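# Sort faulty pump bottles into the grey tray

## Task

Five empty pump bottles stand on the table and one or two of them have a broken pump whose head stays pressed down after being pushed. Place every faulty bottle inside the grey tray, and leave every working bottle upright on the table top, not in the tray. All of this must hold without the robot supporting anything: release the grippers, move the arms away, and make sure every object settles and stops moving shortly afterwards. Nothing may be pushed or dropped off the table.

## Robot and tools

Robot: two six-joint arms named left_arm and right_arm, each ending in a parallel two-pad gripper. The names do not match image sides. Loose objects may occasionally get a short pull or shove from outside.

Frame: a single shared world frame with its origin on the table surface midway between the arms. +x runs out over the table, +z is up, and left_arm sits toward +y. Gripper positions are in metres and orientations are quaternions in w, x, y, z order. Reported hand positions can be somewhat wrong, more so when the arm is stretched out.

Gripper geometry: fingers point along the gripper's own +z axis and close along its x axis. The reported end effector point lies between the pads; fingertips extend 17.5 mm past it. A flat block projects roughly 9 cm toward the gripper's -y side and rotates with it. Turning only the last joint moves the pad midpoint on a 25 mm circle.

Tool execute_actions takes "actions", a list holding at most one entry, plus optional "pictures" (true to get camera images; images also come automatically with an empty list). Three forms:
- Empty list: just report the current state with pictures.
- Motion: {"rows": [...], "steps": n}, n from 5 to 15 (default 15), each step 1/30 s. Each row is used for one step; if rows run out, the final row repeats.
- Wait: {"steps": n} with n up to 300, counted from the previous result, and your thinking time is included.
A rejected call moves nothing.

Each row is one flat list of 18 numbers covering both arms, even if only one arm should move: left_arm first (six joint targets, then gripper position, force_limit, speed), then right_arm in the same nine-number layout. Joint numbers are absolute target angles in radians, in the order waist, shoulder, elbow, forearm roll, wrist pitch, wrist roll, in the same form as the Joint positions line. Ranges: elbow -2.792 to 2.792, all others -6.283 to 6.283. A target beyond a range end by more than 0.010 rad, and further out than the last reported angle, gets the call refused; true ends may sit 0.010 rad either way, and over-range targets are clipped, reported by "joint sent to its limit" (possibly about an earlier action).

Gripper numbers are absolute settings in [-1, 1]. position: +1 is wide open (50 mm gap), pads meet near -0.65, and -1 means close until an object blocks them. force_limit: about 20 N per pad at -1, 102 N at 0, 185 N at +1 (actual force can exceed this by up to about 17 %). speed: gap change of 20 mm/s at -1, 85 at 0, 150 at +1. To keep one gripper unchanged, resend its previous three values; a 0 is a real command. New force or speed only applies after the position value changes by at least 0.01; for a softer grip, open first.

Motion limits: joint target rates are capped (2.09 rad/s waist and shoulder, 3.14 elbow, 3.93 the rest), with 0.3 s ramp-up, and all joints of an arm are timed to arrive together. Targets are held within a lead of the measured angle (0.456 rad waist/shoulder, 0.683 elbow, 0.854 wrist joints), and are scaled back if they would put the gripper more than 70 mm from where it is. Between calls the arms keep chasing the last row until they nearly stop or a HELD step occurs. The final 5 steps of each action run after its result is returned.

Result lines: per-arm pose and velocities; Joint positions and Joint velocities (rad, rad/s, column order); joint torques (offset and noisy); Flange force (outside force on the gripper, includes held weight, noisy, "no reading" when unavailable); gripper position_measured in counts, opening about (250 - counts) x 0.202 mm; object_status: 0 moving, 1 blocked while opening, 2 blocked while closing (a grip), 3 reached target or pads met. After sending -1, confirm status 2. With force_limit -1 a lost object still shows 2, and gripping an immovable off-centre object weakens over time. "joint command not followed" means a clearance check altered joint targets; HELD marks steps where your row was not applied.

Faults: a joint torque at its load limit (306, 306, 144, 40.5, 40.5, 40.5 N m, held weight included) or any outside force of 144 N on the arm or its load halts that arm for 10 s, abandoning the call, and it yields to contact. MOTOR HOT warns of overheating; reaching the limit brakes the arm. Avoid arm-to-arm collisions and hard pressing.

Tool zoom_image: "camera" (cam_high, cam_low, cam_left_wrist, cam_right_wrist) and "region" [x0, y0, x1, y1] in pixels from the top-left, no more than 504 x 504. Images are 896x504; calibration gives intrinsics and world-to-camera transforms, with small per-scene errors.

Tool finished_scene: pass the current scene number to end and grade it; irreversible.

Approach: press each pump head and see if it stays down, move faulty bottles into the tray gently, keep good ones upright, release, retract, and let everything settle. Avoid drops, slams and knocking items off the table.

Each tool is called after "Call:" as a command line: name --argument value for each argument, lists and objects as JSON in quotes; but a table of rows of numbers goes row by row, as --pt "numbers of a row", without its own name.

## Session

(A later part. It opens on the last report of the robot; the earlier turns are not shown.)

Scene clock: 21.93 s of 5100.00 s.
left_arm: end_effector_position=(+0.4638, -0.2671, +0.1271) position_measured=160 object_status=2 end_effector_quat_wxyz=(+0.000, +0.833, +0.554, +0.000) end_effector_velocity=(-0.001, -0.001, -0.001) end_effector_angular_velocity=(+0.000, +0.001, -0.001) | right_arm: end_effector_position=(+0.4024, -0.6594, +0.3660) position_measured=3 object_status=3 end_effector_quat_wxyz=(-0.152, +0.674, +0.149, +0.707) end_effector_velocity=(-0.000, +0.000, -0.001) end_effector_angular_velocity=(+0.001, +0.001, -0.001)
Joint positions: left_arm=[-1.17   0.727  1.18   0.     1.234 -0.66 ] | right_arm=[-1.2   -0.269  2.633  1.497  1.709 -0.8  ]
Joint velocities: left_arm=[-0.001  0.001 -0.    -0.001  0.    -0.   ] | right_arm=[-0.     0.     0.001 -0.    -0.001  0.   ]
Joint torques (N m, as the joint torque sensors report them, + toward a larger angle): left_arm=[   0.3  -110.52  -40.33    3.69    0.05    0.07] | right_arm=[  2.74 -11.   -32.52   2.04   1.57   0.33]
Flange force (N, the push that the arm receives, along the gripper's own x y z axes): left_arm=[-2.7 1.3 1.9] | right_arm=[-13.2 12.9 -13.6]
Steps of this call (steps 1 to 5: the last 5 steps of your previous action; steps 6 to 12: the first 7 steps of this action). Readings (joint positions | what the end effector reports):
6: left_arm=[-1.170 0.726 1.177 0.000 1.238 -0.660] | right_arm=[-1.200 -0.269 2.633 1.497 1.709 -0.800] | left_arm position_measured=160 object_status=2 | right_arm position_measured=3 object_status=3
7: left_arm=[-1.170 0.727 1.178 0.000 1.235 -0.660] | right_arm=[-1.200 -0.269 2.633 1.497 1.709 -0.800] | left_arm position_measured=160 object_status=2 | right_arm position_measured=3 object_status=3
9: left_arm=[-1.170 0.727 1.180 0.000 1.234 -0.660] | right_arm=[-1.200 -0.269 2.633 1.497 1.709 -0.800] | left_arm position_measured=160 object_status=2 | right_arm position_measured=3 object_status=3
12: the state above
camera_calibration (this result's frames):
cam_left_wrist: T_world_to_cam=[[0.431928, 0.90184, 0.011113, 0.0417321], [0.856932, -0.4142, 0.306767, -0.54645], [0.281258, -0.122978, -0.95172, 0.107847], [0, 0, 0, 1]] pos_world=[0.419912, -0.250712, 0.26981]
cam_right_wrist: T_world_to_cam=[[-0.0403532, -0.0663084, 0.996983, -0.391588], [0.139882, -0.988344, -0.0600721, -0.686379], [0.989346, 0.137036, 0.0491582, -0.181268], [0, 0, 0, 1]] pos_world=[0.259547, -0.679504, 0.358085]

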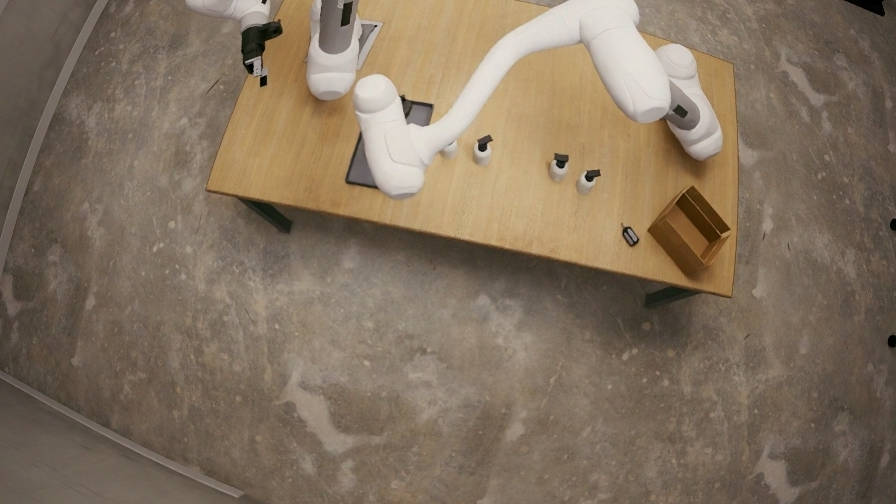

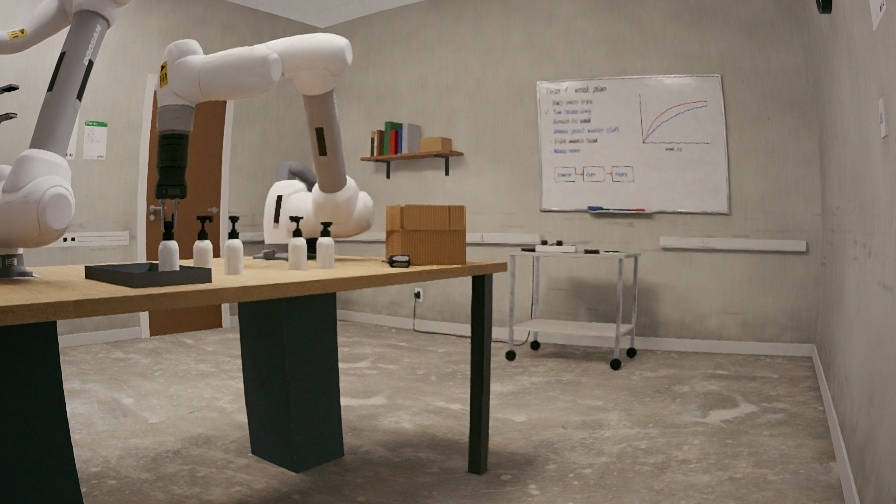

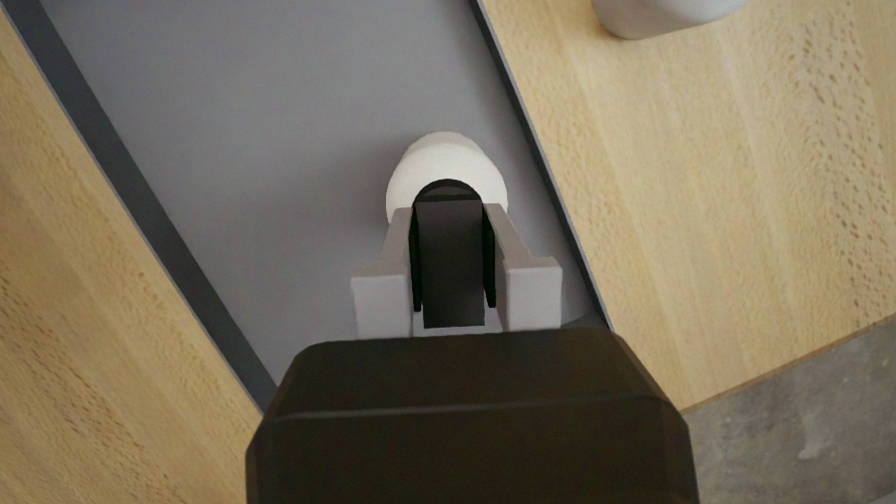

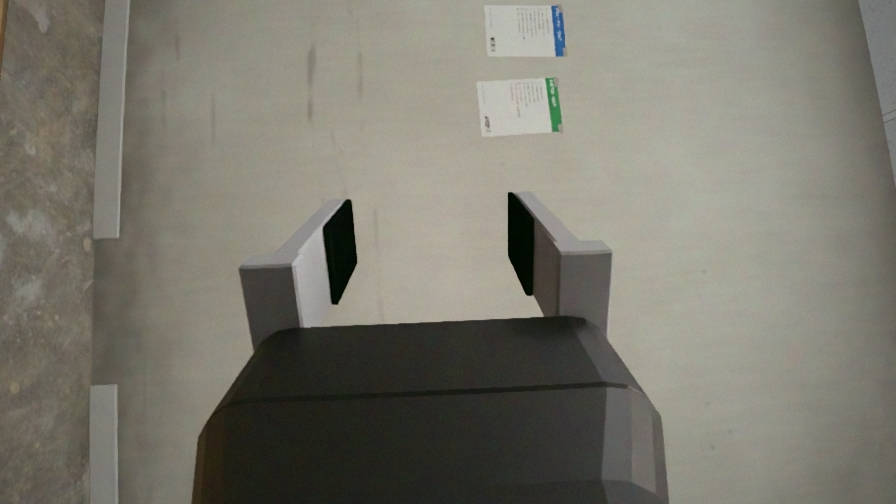

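Call:
execute_actions --actions '[{"rows":[[-1.17,0.7274,1.1798,0,1.2344,-0.66,0.5,-0.6,0,-1.2,-0.269,2.633,1.497,1.709,-0.8,1,0,0]],"steps":9}]'

Call:
execute_actions --actions '[{"rows":[[-1.17,0.7,1.128,0,1.3136,-0.66,0.5,-0.6,0,-1.2,-0.269,2.633,1.497,1.709,-0.8,1,0,0]],"steps":9}]'

Call:
execute_actions --actions '[{"rows":[[-0.7172,0.0677,2.0634,0,1.0105,0.617,0.5,-0.6,0,-1.2,-0.269,2.633,1.497,1.709,-0.8,1,0,0]]}]'

Call:
execute_actions --actions '[{"steps":32}]' --pictures true

Scene clock: 22.37 s of 5100.00 s.
left_arm: end_effector_position=(+0.4638, -0.2670, +0.1270) position_measured=110 object_status=0 end_effector_quat_wxyz=(-0.000, +0.833, +0.554, +0.000) end_effector_velocity=(+0.000, +0.000, +0.001) end_effector_angular_velocity=(-0.000, -0.000, +0.000) | right_arm: end_effector_position=(+0.4024, -0.6594, +0.3660) position_measured=3 object_status=3 end_effector_quat_wxyz=(-0.152, +0.674, +0.149, +0.707) end_effector_velocity=(-0.000, +0.001, -0.001) end_effector_angular_velocity=(+0.003, +0.001, +0.000)
Joint positions: left_arm=[-1.17   0.727  1.18   0.     1.234 -0.66 ] | right_arm=[-1.2   -0.269  2.633  1.497  1.709 -0.8  ]
Joint velocities: left_arm=[ 0.001 -0.001  0.     0.     0.     0.   ] | right_arm=[ 0.     0.     0.003 -0.    -0.     0.001]
Joint torques (N m, as the joint torque sensors report them, + toward a larger angle): left_arm=[   0.97 -115.28  -42.52    4.02   -0.09    0.18] | right_arm=[  3.34  -8.4  -31.59   2.08   1.39   0.53]
Flange force (N, the push that the arm receives, along the gripper's own x y z axes): left_arm=[-2.2 1.4 3.0] | right_arm=[-6.7 7.6 -16.6]
Steps of this call (steps 1 to 5: the last 5 steps of your previous action; steps 6 to 9: the robot went on to your last target; steps 10 to 13: the first 4 steps of this action). Readings (joint positions | what the end effector reports):
10: left_arm=[-1.170 0.727 1.180 0.000 1.234 -0.660] | right_arm=[-1.200 -0.269 2.633 1.497 1.709 -0.800] | left_arm position_measured=153 object_status=0 | right_arm position_measured=3 object_status=3
11: left_arm=[-1.170 0.727 1.180 0.000 1.234 -0.660] | right_arm=[-1.200 -0.269 2.633 1.497 1.709 -0.800] | left_arm position_measured=139 object_status=0 | right_arm position_measured=3 object_status=3
13: the state above

Scene clock: 22.67 s of 5100.00 s.
left_arm: end_effector_position=(+0.4638, -0.2673, +0.1656) position_measured=78 object_status=3 end_effector_quat_wxyz=(-0.001, +0.833, +0.554, -0.000) end_effector_velocity=(+0.018, -0.030, +0.552) end_effector_angular_velocity=(-0.134, -0.078, +0.000) | right_arm: end_effector_position=(+0.4024, -0.6594, +0.3660) position_measured=3 object_status=3 end_effector_quat_wxyz=(-0.152, +0.674, +0.149, +0.707) end_effector_velocity=(-0.000, +0.001, -0.000) end_effector_angular_velocity=(+0.003, +0.000, +0.000)
Joint positions: left_arm=[-1.17   0.708  1.142 -0.     1.293 -0.66 ] | right_arm=[-1.2   -0.269  2.633  1.497  1.709 -0.8  ]
Joint velocities: left_arm=[ 0.001 -0.293 -0.521  0.002  0.658 -0.001] | right_arm=[ 0.    -0.     0.002  0.     0.001  0.001]
Joint torques (N m, as the joint torque sensors report them, + toward a larger angle): left_arm=[   3.37 -124.48  -44.98    4.43   -0.18    0.19] | right_arm=[  1.37  -7.03 -32.42   2.03   1.47   0.06]
Flange force (N, the push that the arm receives, along the gripper's own x y z axes): left_arm=[-2.1 -0.5 -3.1] | right_arm=[-3.0 4.2 -7.3]
Steps of this call (steps 1 to 5: the last 5 steps of your previous action; steps 6 to 9: the first 4 steps of this action). Readings (joint positions | what the end effector reports):
6: left_arm=[-1.170 0.727 1.180 -0.000 1.235 -0.660] | right_arm=[-1.200 -0.269 2.633 1.497 1.709 -0.800] | left_arm position_measured=78 object_status=0 | right_arm position_measured=3 object_status=3
7: left_arm=[-1.170 0.725 1.175 -0.000 1.244 -0.660] | right_arm=[-1.200 -0.269 2.633 1.497 1.709 -0.800] | left_arm position_measured=78 object_status=0 | right_arm position_measured=3 object_status=3
9: the state above

Scene clock: 23.17 s of 5100.00 s.
left_arm: end_effector_position=(+0.5189, -0.1158, +0.1943) position_measured=78 object_status=3 end_effector_quat_wxyz=(+0.007, +0.874, +0.486, +0.001) end_effector_velocity=(+0.071, +0.588, +0.036) end_effector_angular_velocity=(+0.015, -0.008, -0.725) | right_arm: end_effector_position=(+0.4024, -0.6594, +0.3660) position_measured=3 object_status=3 end_effector_quat_wxyz=(-0.152, +0.674, +0.149, +0.707) end_effector_velocity=(-0.000, +0.000, +0.000) end_effector_angular_velocity=(+0.001, -0.001, +0.001)
Joint positions: left_arm=[-1.029  0.541  1.368 -0.     1.219 -0.36 ] | right_arm=[-1.2   -0.269  2.633  1.497  1.709 -0.8  ]
Joint velocities: left_arm=[ 0.468 -0.639  0.958 -0.    -0.312  1.193] | right_arm=[ 0.    -0.     0.     0.     0.001  0.   ]
Joint torques (N m, as the joint torque sensors report them, + toward a larger angle): left_arm=[  -3.29 -102.03  -42.11    3.55   -0.16    0.73] | right_arm=[  1.47 -10.67 -32.42   1.85   2.13  -0.12]
Flange force (N, the push that the arm receives, along the gripper's own x y z axes): left_arm=[-5.1 -1.6 4.0] | right_arm=[-11.2 13.2 -5.5]
Steps of this call (steps 1 to 5: the last 5 steps of your previous action; steps 6 to 15: the first 10 steps of this action). Readings (joint positions | what the end effector reports):
6: left_arm=[-1.170 0.700 1.128 -0.000 1.314 -0.659] | right_arm=[-1.200 -0.269 2.633 1.497 1.709 -0.800] | left_arm position_measured=78 object_status=3 | right_arm position_measured=3 object_status=3
7: left_arm=[-1.166 0.696 1.135 -0.000 1.310 -0.651] | right_arm=[-1.200 -0.269 2.633 1.497 1.709 -0.800] | left_arm position_measured=78 object_status=3 | right_arm position_measured=3 object_status=3
9: left_arm=[-1.135 0.665 1.182 -0.000 1.290 -0.593] | right_arm=[-1.200 -0.269 2.633 1.497 1.709 -0.800] | left_arm position_measured=78 object_status=3 | right_arm position_measured=3 object_status=3
13: left_arm=[-1.062 0.584 1.304 -0.000 1.241 -0.440] | right_arm=[-1.200 -0.269 2.633 1.497 1.709 -0.800] | left_arm position_measured=78 object_status=3 | right_arm position_measured=3 object_status=3
15: the state above

Scene clock: 24.23 s of 5100.00 s.
left_arm: end_effector_position=(+0.4299, +0.2839, +0.1701) position_measured=78 object_status=3 end_effector_quat_wxyz=(+0.000, +0.985, +0.174, +0.000) end_effector_velocity=(+0.000, +0.001, +0.000) end_effector_angular_velocity=(+0.002, -0.001, -0.002) | right_arm: end_effector_position=(+0.4024, -0.6594, +0.3660) position_measured=3 object_status=3 end_effector_quat_wxyz=(-0.152, +0.674, +0.149, +0.707) end_effector_velocity=(+0.000, +0.000, +0.000) end_effector_angular_velocity=(-0.002, -0.000, -0.000)
Joint positions: left_arm=[-0.717  0.068  2.063  0.     1.01   0.617] | right_arm=[-1.2   -0.269  2.633  1.497  1.709 -0.8  ]
Joint velocities: left_arm=[ 0.    -0.     0.     0.002 -0.     0.001] | right_arm=[ 0.    -0.001 -0.    -0.    -0.001 -0.001]
Joint torques (N m, as the joint torque sensors report them, + toward a larger angle): left_arm=[  2.02 -48.14 -38.47   3.6   -0.15   0.21] | right_arm=[  1.74  -9.73 -32.07   2.14   1.32   0.26]
Flange force (N, the push that the arm receives, along the gripper's own x y z axes): left_arm=[-1.0 5.3 4.8] | right_arm=[-9.4 10.8 -10.0]
Kept back: nothing.
Steps of this call (steps 1 to 5: the last 5 steps of your previous action; steps 6 to 32: the robot went on to your last target). Readings (joint positions | what the end effector reports):
1: left_arm=[-1.014 0.519 1.400 -0.000 1.209 -0.319] | right_arm=[-1.200 -0.269 2.633 1.497 1.709 -0.800] | left_arm position_measured=78 object_status=3 | right_arm position_measured=3 object_status=3
2: left_arm=[-0.999 0.497 1.433 -0.000 1.199 -0.278] | right_arm=[-1.200 -0.269 2.633 1.497 1.709 -0.800] | left_arm position_measured=78 object_status=3 | right_arm position_measured=3 object_status=3
4: left_arm=[-0.970 0.453 1.498 -0.000 1.180 -0.192] | right_arm=[-1.200 -0.269 2.633 1.497 1.709 -0.800] | left_arm position_measured=78 object_status=3 | right_arm position_measured=3 object_status=3
8: left_arm=[-0.913 0.366 1.625 -0.000 1.142 -0.010] | right_arm=[-1.200 -0.269 2.633 1.497 1.709 -0.800] | left_arm position_measured=78 object_status=3 | right_arm position_measured=3 object_status=3
32: the state above
camera_calibration (this result's frames):
cam_left_wrist: T_world_to_cam=[[0.955306, 0.295403, 0.0112671, -0.493899], [0.277876, -0.910326, 0.306744, 0.087438], [0.10087, -0.289904, -0.951725, 0.350991], [0, 0, 0, 1]] pos_world=[0.412124, 0.32725, 0.312791]
cam_right_wrist: T_world_to_cam=[[-0.0403532, -0.0663086, 0.996983, -0.391588], [0.139882, -0.988344, -0.0600723, -0.686379], [0.989346, 0.137036, 0.0491582, -0.181268], [0, 0, 0, 1]] pos_world=[0.259547, -0.679504, 0.358085]

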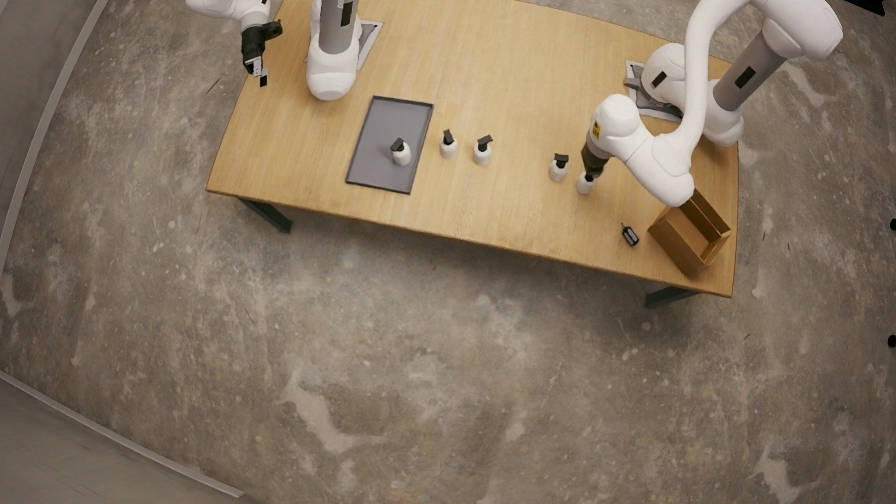

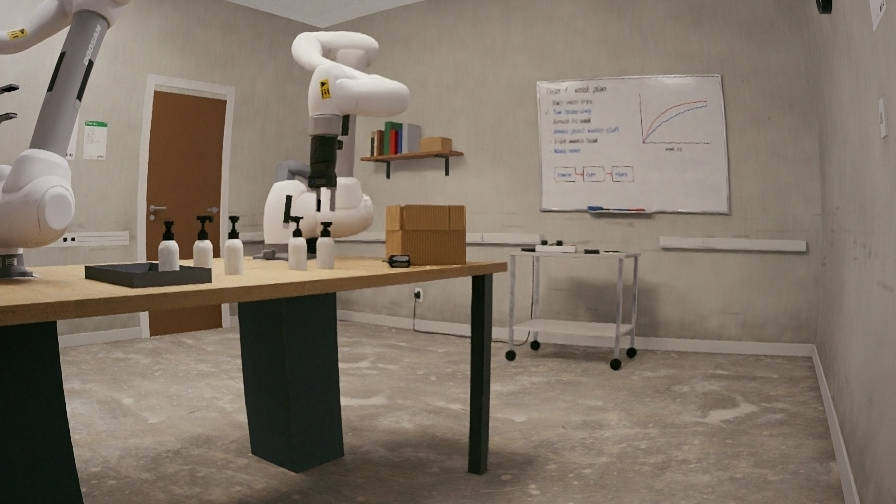

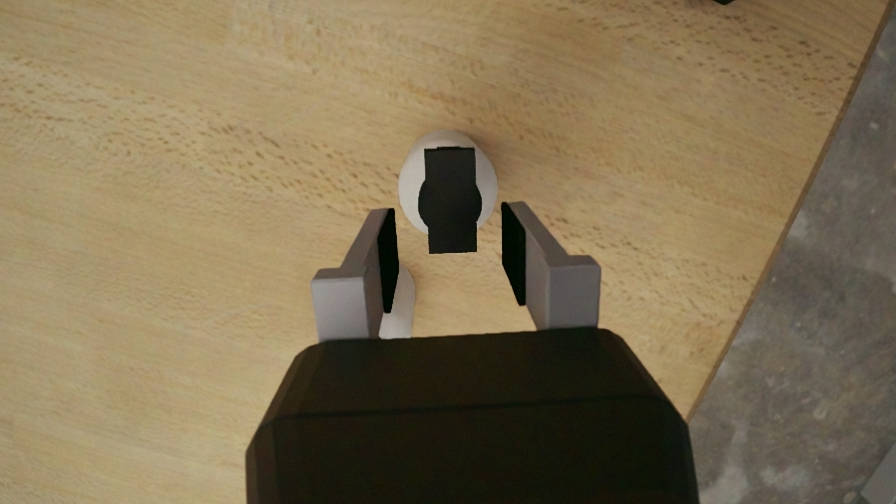

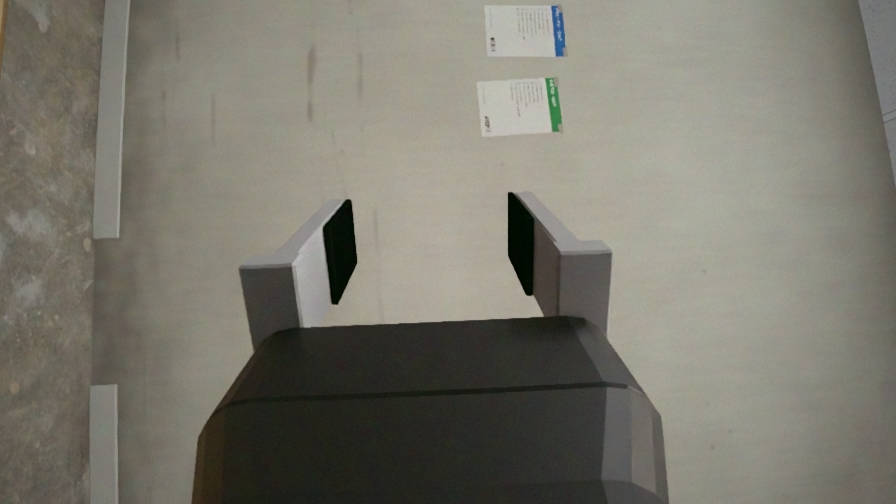

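Call:
execute_actions --actions '[{"rows":[[-0.7172,0.1164,2.109,0,0.9162,0.617,0.5,-0.6,0,-1.2,-0.269,2.633,1.497,1.709,-0.8,1,0,0]],"steps":11}]'

Call:
execute_actions --actions '[{"rows":[[-0.7172,0.1164,2.109,0,0.9162,0.617,-1,-0.6,0,-1.2,-0.269,2.633,1.497,1.709,-0.8,1,0,0]]}]'

Call:
execute_actions --actions '[{"rows":[[-0.7172,-0.0334,1.891,0,1.284,0.617,-1,-0.6,0,-1.2,-0.269,2.633,1.497,1.709,-0.8,1,0,0]]}]'

Call:
execute_actions --actions '[{"rows":[[-1.33,0.6631,0.9562,0,1.5223,0.617,-1,-0.6,0,-1.2,-0.269,2.633,1.497,1.709,-0.8,1,0,0]]}]'

Call:
execute_actions --actions '[{"steps":36}]'

Call:
execute_actions --actions '[{"rows":[[-1.33,0.7202,1.168,0,1.2534,0.617,-1,-0.6,0,-1.2,-0.269,2.633,1.497,1.709,-0.8,1,0,0]]}]'

Call:
execute_actions --actions '[{"rows":[[-1.33,0.722,1.171,0,1.2486,0.617,-1,-0.6,0,-1.2,-0.269,2.633,1.497,1.709,-0.8,1,0,0],[-1.33,0.7238,1.174,0,1.2438,0.617,-1,-0.6,0,-1.2,-0.269,2.633,1.497,1.709,-0.8,1,0,0],[-1.33,0.7257,1.1771,0,1.2388,0.617,-1,-0.6,0,-1.2,-0.269,2.633,1.497,1.709,-0.8,1,0,0],[-1.33,0.7268,1.1789,0,1.2359,0.617,-1,-0.6,0,-1.2,-0.269,2.633,1.497,1.709,-0.8,1,0,0]],"steps":13}]' --pictures true

Scene clock: 25.00 s of 5100.00 s.
left_arm: end_effector_position=(+0.4293, +0.2844, +0.1238) position_measured=78 object_status=3 end_effector_quat_wxyz=(-0.001, +0.985, +0.174, -0.001) end_effector_velocity=(+0.003, -0.002, -0.039) end_effector_angular_velocity=(-0.002, -0.003, -0.000) | right_arm: end_effector_position=(+0.4024, -0.6594, +0.3660) position_measured=3 object_status=3 end_effector_quat_wxyz=(-0.152, +0.674, +0.149, +0.707) end_effector_velocity=(-0.000, +0.001, -0.001) end_effector_angular_velocity=(+0.004, +0.001, -0.000)
Joint positions: left_arm=[-0.717  0.117  2.109  0.     0.918  0.617] | right_arm=[-1.2   -0.269  2.633  1.497  1.709 -0.8  ]
Joint velocities: left_arm=[ 0.001  0.048  0.032  0.001 -0.083  0.001] | right_arm=[-0.     0.001  0.002  0.     0.     0.001]
Joint torques (N m, as the joint torque sensors report them, + toward a larger angle): left_arm=[  4.3  -97.4  -57.19   5.3   -0.69   0.26] | right_arm=[  3.95  -7.16 -32.21   1.98   1.24  -0.14]
Flange force (N, the push that the arm receives, along the gripper's own x y z axes): left_arm=[4.0 3.3 3.7] | right_arm=[-2.1 3.1 -19.1]
Steps of this call (steps 1 to 15: the robot went on to your last target; steps 16 to 17: nothing new was sent; steps 18 to 23: the first 6 steps of this action). Readings (joint positions | what the end effector reports):
18: left_arm=[-0.717 0.068 2.064 0.000 1.010 0.617] | right_arm=[-1.200 -0.269 2.633 1.497 1.709 -0.800] | left_arm position_measured=78 object_status=3 | right_arm position_measured=3 object_status=3
19: left_arm=[-0.717 0.072 2.067 0.000 1.001 0.617] | right_arm=[-1.200 -0.269 2.633 1.497 1.709 -0.800] | left_arm position_measured=78 object_status=3 | right_arm position_measured=3 object_status=3
21: left_arm=[-0.717 0.100 2.094 0.000 0.948 0.617] | right_arm=[-1.200 -0.269 2.633 1.497 1.709 -0.800] | left_arm position_measured=78 object_status=3 | right_arm position_measured=3 object_status=3
23: the state above

Scene clock: 25.50 s of 5100.00 s.
left_arm: end_effector_position=(+0.4299, +0.2840, +0.1239) position_measured=160 object_status=0 end_effector_quat_wxyz=(-0.000, +0.985, +0.174, -0.000) end_effector_velocity=(+0.001, +0.000, +0.001) end_effector_angular_velocity=(-0.001, -0.002, +0.000) | right_arm: end_effector_position=(+0.4024, -0.6594, +0.3660) position_measured=3 object_status=3 end_effector_quat_wxyz=(-0.152, +0.674, +0.149, +0.707) end_effector_velocity=(+0.000, -0.001, -0.000) end_effector_angular_velocity=(-0.001, +0.001, -0.001)
Joint positions: left_arm=[-0.717  0.116  2.109  0.     0.916  0.617] | right_arm=[-1.2   -0.269  2.633  1.497  1.709 -0.8  ]
Joint velocities: left_arm=[ 0.001 -0.001 -0.001 -0.    -0.     0.001] | right_arm=[-0.     0.001 -0.001 -0.    -0.001 -0.001]
Joint torques (N m, as the joint torque sensors report them, + toward a larger angle): left_arm=[  0.98 -50.37 -36.31   3.47   0.     0.18] | right_arm=[  0.91  -8.4  -32.13   2.3    1.48  -0.11]
Flange force (N, the push that the arm receives, along the gripper's own x y z axes): left_arm=[-0.4 3.3 5.4] | right_arm=[-5.4 8.4 -6.3]
Steps of this call (steps 1 to 5: the last 5 steps of your previous action; steps 6 to 15: the first 10 steps of this action). Readings (joint positions | what the end effector reports):
6: left_arm=[-0.717 0.117 2.109 0.000 0.916 0.617] | right_arm=[-1.200 -0.269 2.633 1.497 1.709 -0.800] | left_arm position_measured=86 object_status=0 | right_arm position_measured=3 object_status=3
7: left_arm=[-0.717 0.117 2.109 0.000 0.916 0.617] | right_arm=[-1.200 -0.269 2.633 1.497 1.709 -0.800] | left_arm position_measured=100 object_status=0 | right_arm position_measured=3 object_status=3
9: left_arm=[-0.717 0.117 2.109 0.000 0.916 0.617] | right_arm=[-1.200 -0.269 2.633 1.497 1.709 -0.800] | left_arm position_measured=128 object_status=0 | right_arm position_measured=3 object_status=3
13: left_arm=[-0.717 0.117 2.109 0.000 0.916 0.617] | right_arm=[-1.200 -0.269 2.633 1.497 1.709 -0.800] | left_arm position_measured=160 object_status=0 | right_arm position_measured=3 object_status=3
15: the state above

Scene clock: 26.00 s of 5100.00 s.
left_arm: end_effector_position=(+0.4338, +0.2813, +0.2791) position_measured=160 object_status=2 end_effector_quat_wxyz=(+0.000, +0.985, +0.174, +0.000) end_effector_velocity=(-0.054, +0.039, +0.578) end_effector_angular_velocity=(-0.008, -0.012, +0.004) | right_arm: end_effector_position=(+0.4024, -0.6594, +0.3660) position_measured=3 object_status=3 end_effector_quat_wxyz=(-0.152, +0.674, +0.149, +0.707) end_effector_velocity=(+0.000, +0.000, -0.001) end_effector_angular_velocity=(+0.002, +0.000, -0.000)
Joint positions: left_arm=[-0.717 -0.009  1.926  0.     1.225  0.617] | right_arm=[-1.2   -0.269  2.633  1.497  1.709 -0.8  ]
Joint velocities: left_arm=[ 0.003 -0.451 -0.653 -0.     1.089 -0.001] | right_arm=[-0.     0.001  0.001  0.    -0.    -0.001]
Joint torques (N m, as the joint torque sensors report them, + toward a larger angle): left_arm=[  3.03 -44.84 -40.43   3.59   0.01   0.29] | right_arm=[  5.5   -9.78 -33.06   1.71   1.2    0.3 ]
Flange force (N, the push that the arm receives, along the gripper's own x y z axes): left_arm=[-1.7 6.1 4.8] | right_arm=[-10.9 7.9 -25.7]
Steps of this call (steps 1 to 5: the last 5 steps of your previous action; steps 6 to 15: the first 10 steps of this action). Readings (joint positions | what the end effector reports):
6: left_arm=[-0.717 0.116 2.109 0.000 0.917 0.617] | right_arm=[-1.200 -0.269 2.633 1.497 1.709 -0.800] | left_arm position_measured=160 object_status=2 | right_arm position_measured=3 object_status=3
7: left_arm=[-0.717 0.113 2.104 0.000 0.925 0.617] | right_arm=[-1.200 -0.269 2.633 1.497 1.709 -0.800] | left_arm position_measured=160 object_status=2 | right_arm position_measured=3 object_status=3
9: left_arm=[-0.717 0.089 2.069 0.000 0.985 0.617] | right_arm=[-1.200 -0.269 2.633 1.497 1.709 -0.800] | left_arm position_measured=160 object_status=2 | right_arm position_measured=3 object_status=3
13: left_arm=[-0.717 0.022 1.972 0.000 1.147 0.617] | right_arm=[-1.200 -0.269 2.633 1.497 1.709 -0.800] | left_arm position_measured=160 object_status=2 | right_arm position_measured=3 object_status=3
15: the state above

Scene clock: 26.50 s of 5100.00 s.
left_arm: end_effector_position=(+0.4669, +0.1368, +0.3497) position_measured=160 object_status=2 end_effector_quat_wxyz=(+0.003, +0.996, +0.093, +0.002) end_effector_velocity=(+0.073, -0.591, +0.117) end_effector_angular_velocity=(-0.052, -0.054, -0.615) | right_arm: end_effector_position=(+0.4024, -0.6594, +0.3660) position_measured=3 object_status=3 end_effector_quat_wxyz=(-0.152, +0.674, +0.149, +0.707) end_effector_velocity=(-0.000, -0.000, +0.000) end_effector_angular_velocity=(+0.001, -0.000, -0.001)
Joint positions: left_arm=[-0.881  0.13   1.645  0.     1.36   0.617] | right_arm=[-1.2   -0.269  2.633  1.497  1.709 -0.8  ]
Joint velocities: left_arm=[-0.614  0.612 -0.918  0.     0.232 -0.   ] | right_arm=[-0.001  0.    -0.     0.     0.     0.   ]
Joint torques (N m, as the joint torque sensors report them, + toward a larger angle): left_arm=[ -1.82 -60.28 -42.82   3.99   0.01   0.22] | right_arm=[  1.32  -6.73 -32.61   1.98   2.03   0.26]
Flange force (N, the push that the arm receives, along the gripper's own x y z axes): left_arm=[0.9 3.0 2.9] | right_arm=[-3.4 4.0 -5.4]
Steps of this call (steps 1 to 5: the last 5 steps of your previous action; steps 6 to 15: the first 10 steps of this action). Readings (joint positions | what the end effector reports):
6: left_arm=[-0.717 -0.033 1.891 0.000 1.284 0.617] | right_arm=[-1.200 -0.269 2.633 1.497 1.709 -0.800] | left_arm position_measured=160 object_status=2 | right_arm position_measured=3 object_status=3
7: left_arm=[-0.722 -0.029 1.885 0.000 1.287 0.617] | right_arm=[-1.200 -0.269 2.633 1.497 1.709 -0.800] | left_arm position_measured=160 object_status=2 | right_arm position_measured=3 object_status=3
9: left_arm=[-0.753 0.002 1.837 0.000 1.303 0.617] | right_arm=[-1.200 -0.269 2.633 1.497 1.709 -0.800] | left_arm position_measured=160 object_status=2 | right_arm position_measured=3 object_status=3
13: left_arm=[-0.840 0.088 1.708 0.000 1.343 0.617] | right_arm=[-1.200 -0.269 2.633 1.497 1.709 -0.800] | left_arm position_measured=160 object_status=2 | right_arm position_measured=3 object_status=3
15: the state above

Scene clock: 27.70 s of 5100.00 s.
left_arm: end_effector_position=(+0.3594, -0.3208, +0.3099) position_measured=160 object_status=2 end_effector_quat_wxyz=(-0.000, +0.991, -0.131, -0.000) end_effector_velocity=(-0.001, -0.000, +0.003) end_effector_angular_velocity=(-0.003, -0.001, -0.002) | right_arm: end_effector_position=(+0.4024, -0.6594, +0.3660) position_measured=3 object_status=3 end_effector_quat_wxyz=(-0.152, +0.674, +0.149, +0.707) end_effector_velocity=(+0.000, +0.000, +0.000) end_effector_angular_velocity=(+0.001, +0.001, -0.001)
Joint positions: left_arm=[-1.33   0.663  0.956 -0.     1.522  0.617] | right_arm=[-1.2   -0.269  2.633  1.497  1.709 -0.8  ]
Joint velocities: left_arm=[-0.001 -0.002 -0.001 -0.     0.     0.   ] | right_arm=[ 0.    -0.001  0.     0.    -0.001  0.002]
Joint torques (N m, as the joint torque sensors report them, + toward a larger angle): left_arm=[   0.34 -112.88  -45.45    4.36   -0.02    0.19] | right_arm=[  3.52  -9.66 -32.14   1.98   1.87   0.  ]
Flange force (N, the push that the arm receives, along the gripper's own x y z axes): left_arm=[0.1 2.4 2.9] | right_arm=[-7.8 9.3 -15.3]
Kept back: nothing.
Steps of this call (steps 1 to 5: the last 5 steps of your previous action; steps 6 to 36: the robot went on to your last target). Readings (joint positions | what the end effector reports):
1: left_arm=[-0.902 0.151 1.614 0.000 1.367 0.617] | right_arm=[-1.200 -0.269 2.633 1.497 1.709 -0.800] | left_arm position_measured=160 object_status=2 | right_arm position_measured=3 object_status=3
2: left_arm=[-0.922 0.171 1.583 0.000 1.375 0.617] | right_arm=[-1.200 -0.269 2.633 1.497 1.709 -0.800] | left_arm position_measured=160 object_status=2 | right_arm position_measured=3 object_status=3
4: left_arm=[-0.961 0.214 1.523 0.000 1.389 0.617] | right_arm=[-1.200 -0.269 2.633 1.497 1.709 -0.800] | left_arm position_measured=160 object_status=2 | right_arm position_measured=3 object_status=3
8: left_arm=[-1.036 0.305 1.408 0.000 1.416 0.617] | right_arm=[-1.200 -0.269 2.633 1.497 1.709 -0.800] | left_arm position_measured=160 object_status=2 | right_arm position_measured=3 object_status=3
36: the state above

Scene clock: 28.03 s of 5100.00 s.
left_arm: end_effector_position=(+0.3595, -0.3211, +0.1462) position_measured=160 object_status=2 end_effector_quat_wxyz=(-0.001, +0.991, -0.131, -0.000) end_effector_velocity=(-0.016, +0.044, -0.337) end_effector_angular_velocity=(+0.047, +0.017, -0.000) | right_arm: end_effector_position=(+0.4024, -0.6594, +0.3660) position_measured=3 object_status=3 end_effector_quat_wxyz=(-0.152, +0.674, +0.149, +0.707) end_effector_velocity=(+0.000, -0.000, +0.000) end_effector_angular_velocity=(-0.002, -0.001, +0.000)
Joint positions: left_arm=[-1.33   0.718  1.16  -0.     1.265  0.617] | right_arm=[-1.2   -0.269  2.633  1.497  1.709 -0.8  ]
Joint velocities: left_arm=[-0.     0.126  0.411  0.001 -0.488 -0.   ] | right_arm=[ 0.    -0.    -0.001 -0.     0.    -0.002]
Joint torques (N m, as the joint torque sensors report them, + toward a larger angle): left_arm=[   1.44 -171.48  -72.06    7.23   -0.45    0.29] | right_arm=[  3.83  -9.23 -31.78   1.86   1.81  -0.24]
Flange force (N, the push that the arm receives, along the gripper's own x y z axes): left_arm=[0.9 1.9 5.3] | right_arm=[-5.6 8.8 -16.4]
Steps of this call (steps 1 to 10: the first 10 steps of this action). Readings (joint positions | what the end effector reports):
1: left_arm=[-1.330 0.663 0.956 -0.000 1.522 0.617] | right_arm=[-1.200 -0.269 2.633 1.497 1.709 -0.800] | left_arm position_measured=160 object_status=2 | right_arm position_measured=3 object_status=3
2: left_arm=[-1.330 0.664 0.962 -0.000 1.513 0.617] | right_arm=[-1.200 -0.269 2.633 1.497 1.709 -0.800] | left_arm position_measured=160 object_status=2 | right_arm position_measured=3 object_status=3
4: left_arm=[-1.330 0.676 1.007 -0.000 1.456 0.617] | right_arm=[-1.200 -0.269 2.633 1.497 1.709 -0.800] | left_arm position_measured=160 object_status=2 | right_arm position_measured=3 object_status=3
8: left_arm=[-1.330 0.706 1.115 -0.000 1.320 0.617] | right_arm=[-1.200 -0.269 2.633 1.497 1.709 -0.800] | left_arm position_measured=160 object_status=2 | right_arm position_measured=3 object_status=3
10: the state above

Scene clock: 28.47 s of 5100.00 s.
left_arm: end_effector_position=(+0.3593, -0.3207, +0.1281) position_measured=160 object_status=2 end_effector_quat_wxyz=(+0.000, +0.991, -0.131, -0.000) end_effector_velocity=(+0.000, -0.000, +0.000) end_effector_angular_velocity=(-0.001, -0.001, -0.001) | right_arm: end_effector_position=(+0.4024, -0.6594, +0.3660) position_measured=3 object_status=3 end_effector_quat_wxyz=(-0.152, +0.674, +0.149, +0.707) end_effector_velocity=(+0.000, +0.000, -0.000) end_effector_angular_velocity=(-0.000, -0.001, +0.000)
Joint positions: left_arm=[-1.33   0.727  1.179 -0.     1.236  0.617] | right_arm=[-1.2   -0.269  2.633  1.497  1.709 -0.8  ]
Joint velocities: left_arm=[-0.    -0.     0.     0.001 -0.001  0.   ] | right_arm=[ 0.001  0.     0.001  0.001 -0.    -0.002]
Joint torques (N m, as the joint torque sensors report them, + toward a larger angle): left_arm=[   1.03 -117.85  -43.15    4.15    0.01    0.21] | right_arm=[  2.21 -10.44 -32.58   2.     1.98  -0.25]
Flange force (N, the push that the arm receives, along the gripper's own x y z axes): left_arm=[1.6 5.0 5.4] | right_arm=[-10.2 11.5 -9.4]
Steps of this call (steps 1 to 5: the last 5 steps of your previous action; steps 6 to 13: the first 8 steps of this action). Readings (joint positions | what the end effector reports):
6: left_arm=[-1.330 0.720 1.168 -0.000 1.253 0.617] | right_arm=[-1.200 -0.269 2.633 1.497 1.709 -0.800] | left_arm position_measured=160 object_status=2 | right_arm position_measured=3 object_status=3
7: left_arm=[-1.330 0.721 1.170 -0.000 1.249 0.617] | right_arm=[-1.200 -0.269 2.633 1.497 1.709 -0.800] | left_arm position_measured=160 object_status=2 | right_arm position_measured=3 object_status=3
9: left_arm=[-1.330 0.725 1.176 -0.000 1.240 0.617] | right_arm=[-1.200 -0.269 2.633 1.497 1.709 -0.800] | left_arm position_measured=160 object_status=2 | right_arm position_measured=3 object_status=3
13: the state above
camera_calibration (this result's frames):
cam_left_wrist: T_world_to_cam=[[0.951416, -0.307706, 0.0111132, -0.439369], [-0.296142, -0.904587, 0.306632, -0.222334], [-0.0842996, -0.295025, -0.951763, 0.207818], [0, 0, 0, 1]] pos_world=[0.3697, -0.275006, 0.270851]
cam_right_wrist: T_world_to_cam=[[-0.0403533, -0.0663086, 0.996983, -0.391588], [0.139882, -0.988344, -0.0600723, -0.686379], [0.989346, 0.137036, 0.0491584, -0.181268], [0, 0, 0, 1]] pos_world=[0.259547, -0.679504, 0.358085]

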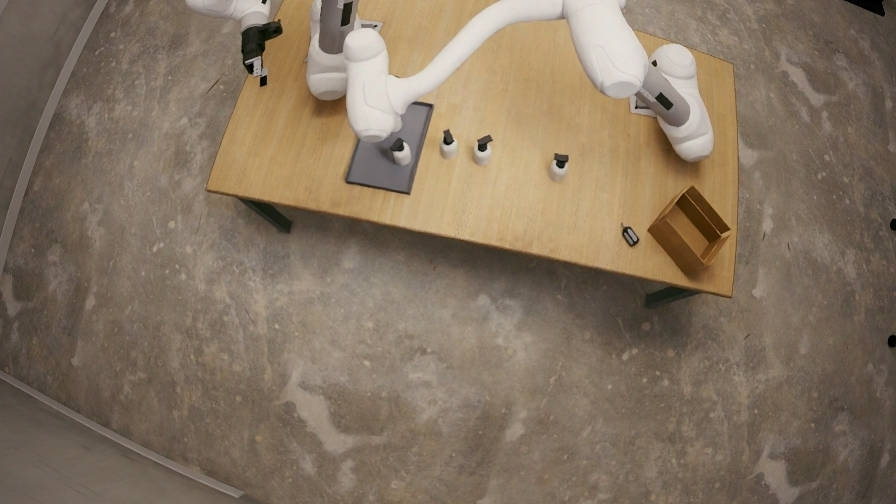

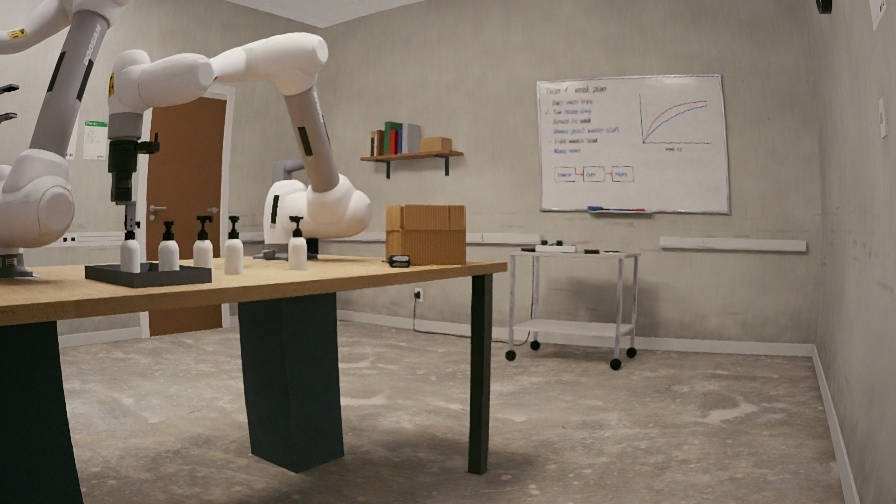

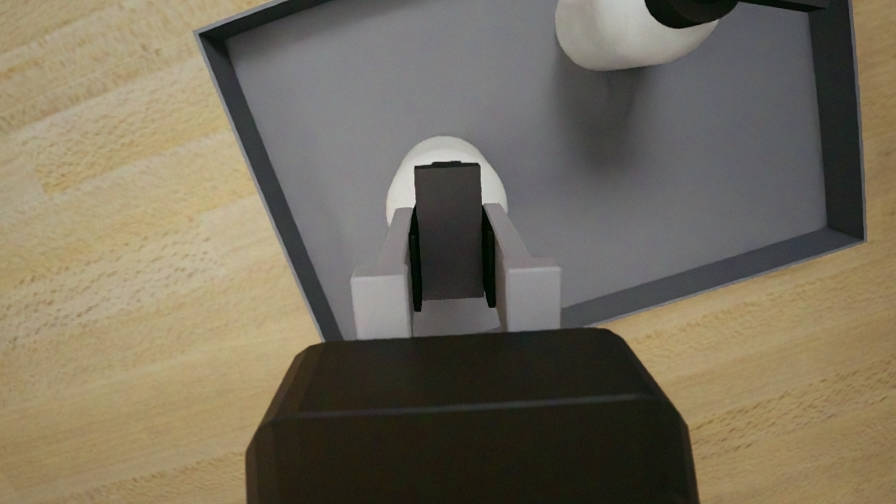

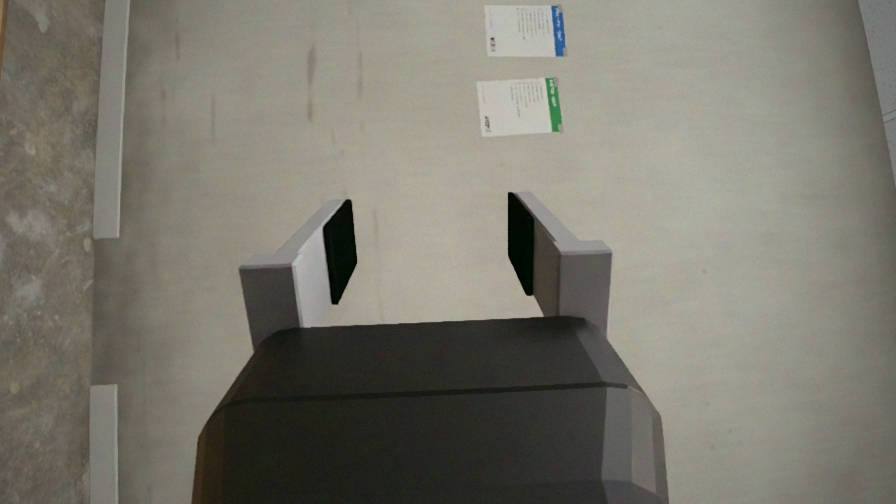

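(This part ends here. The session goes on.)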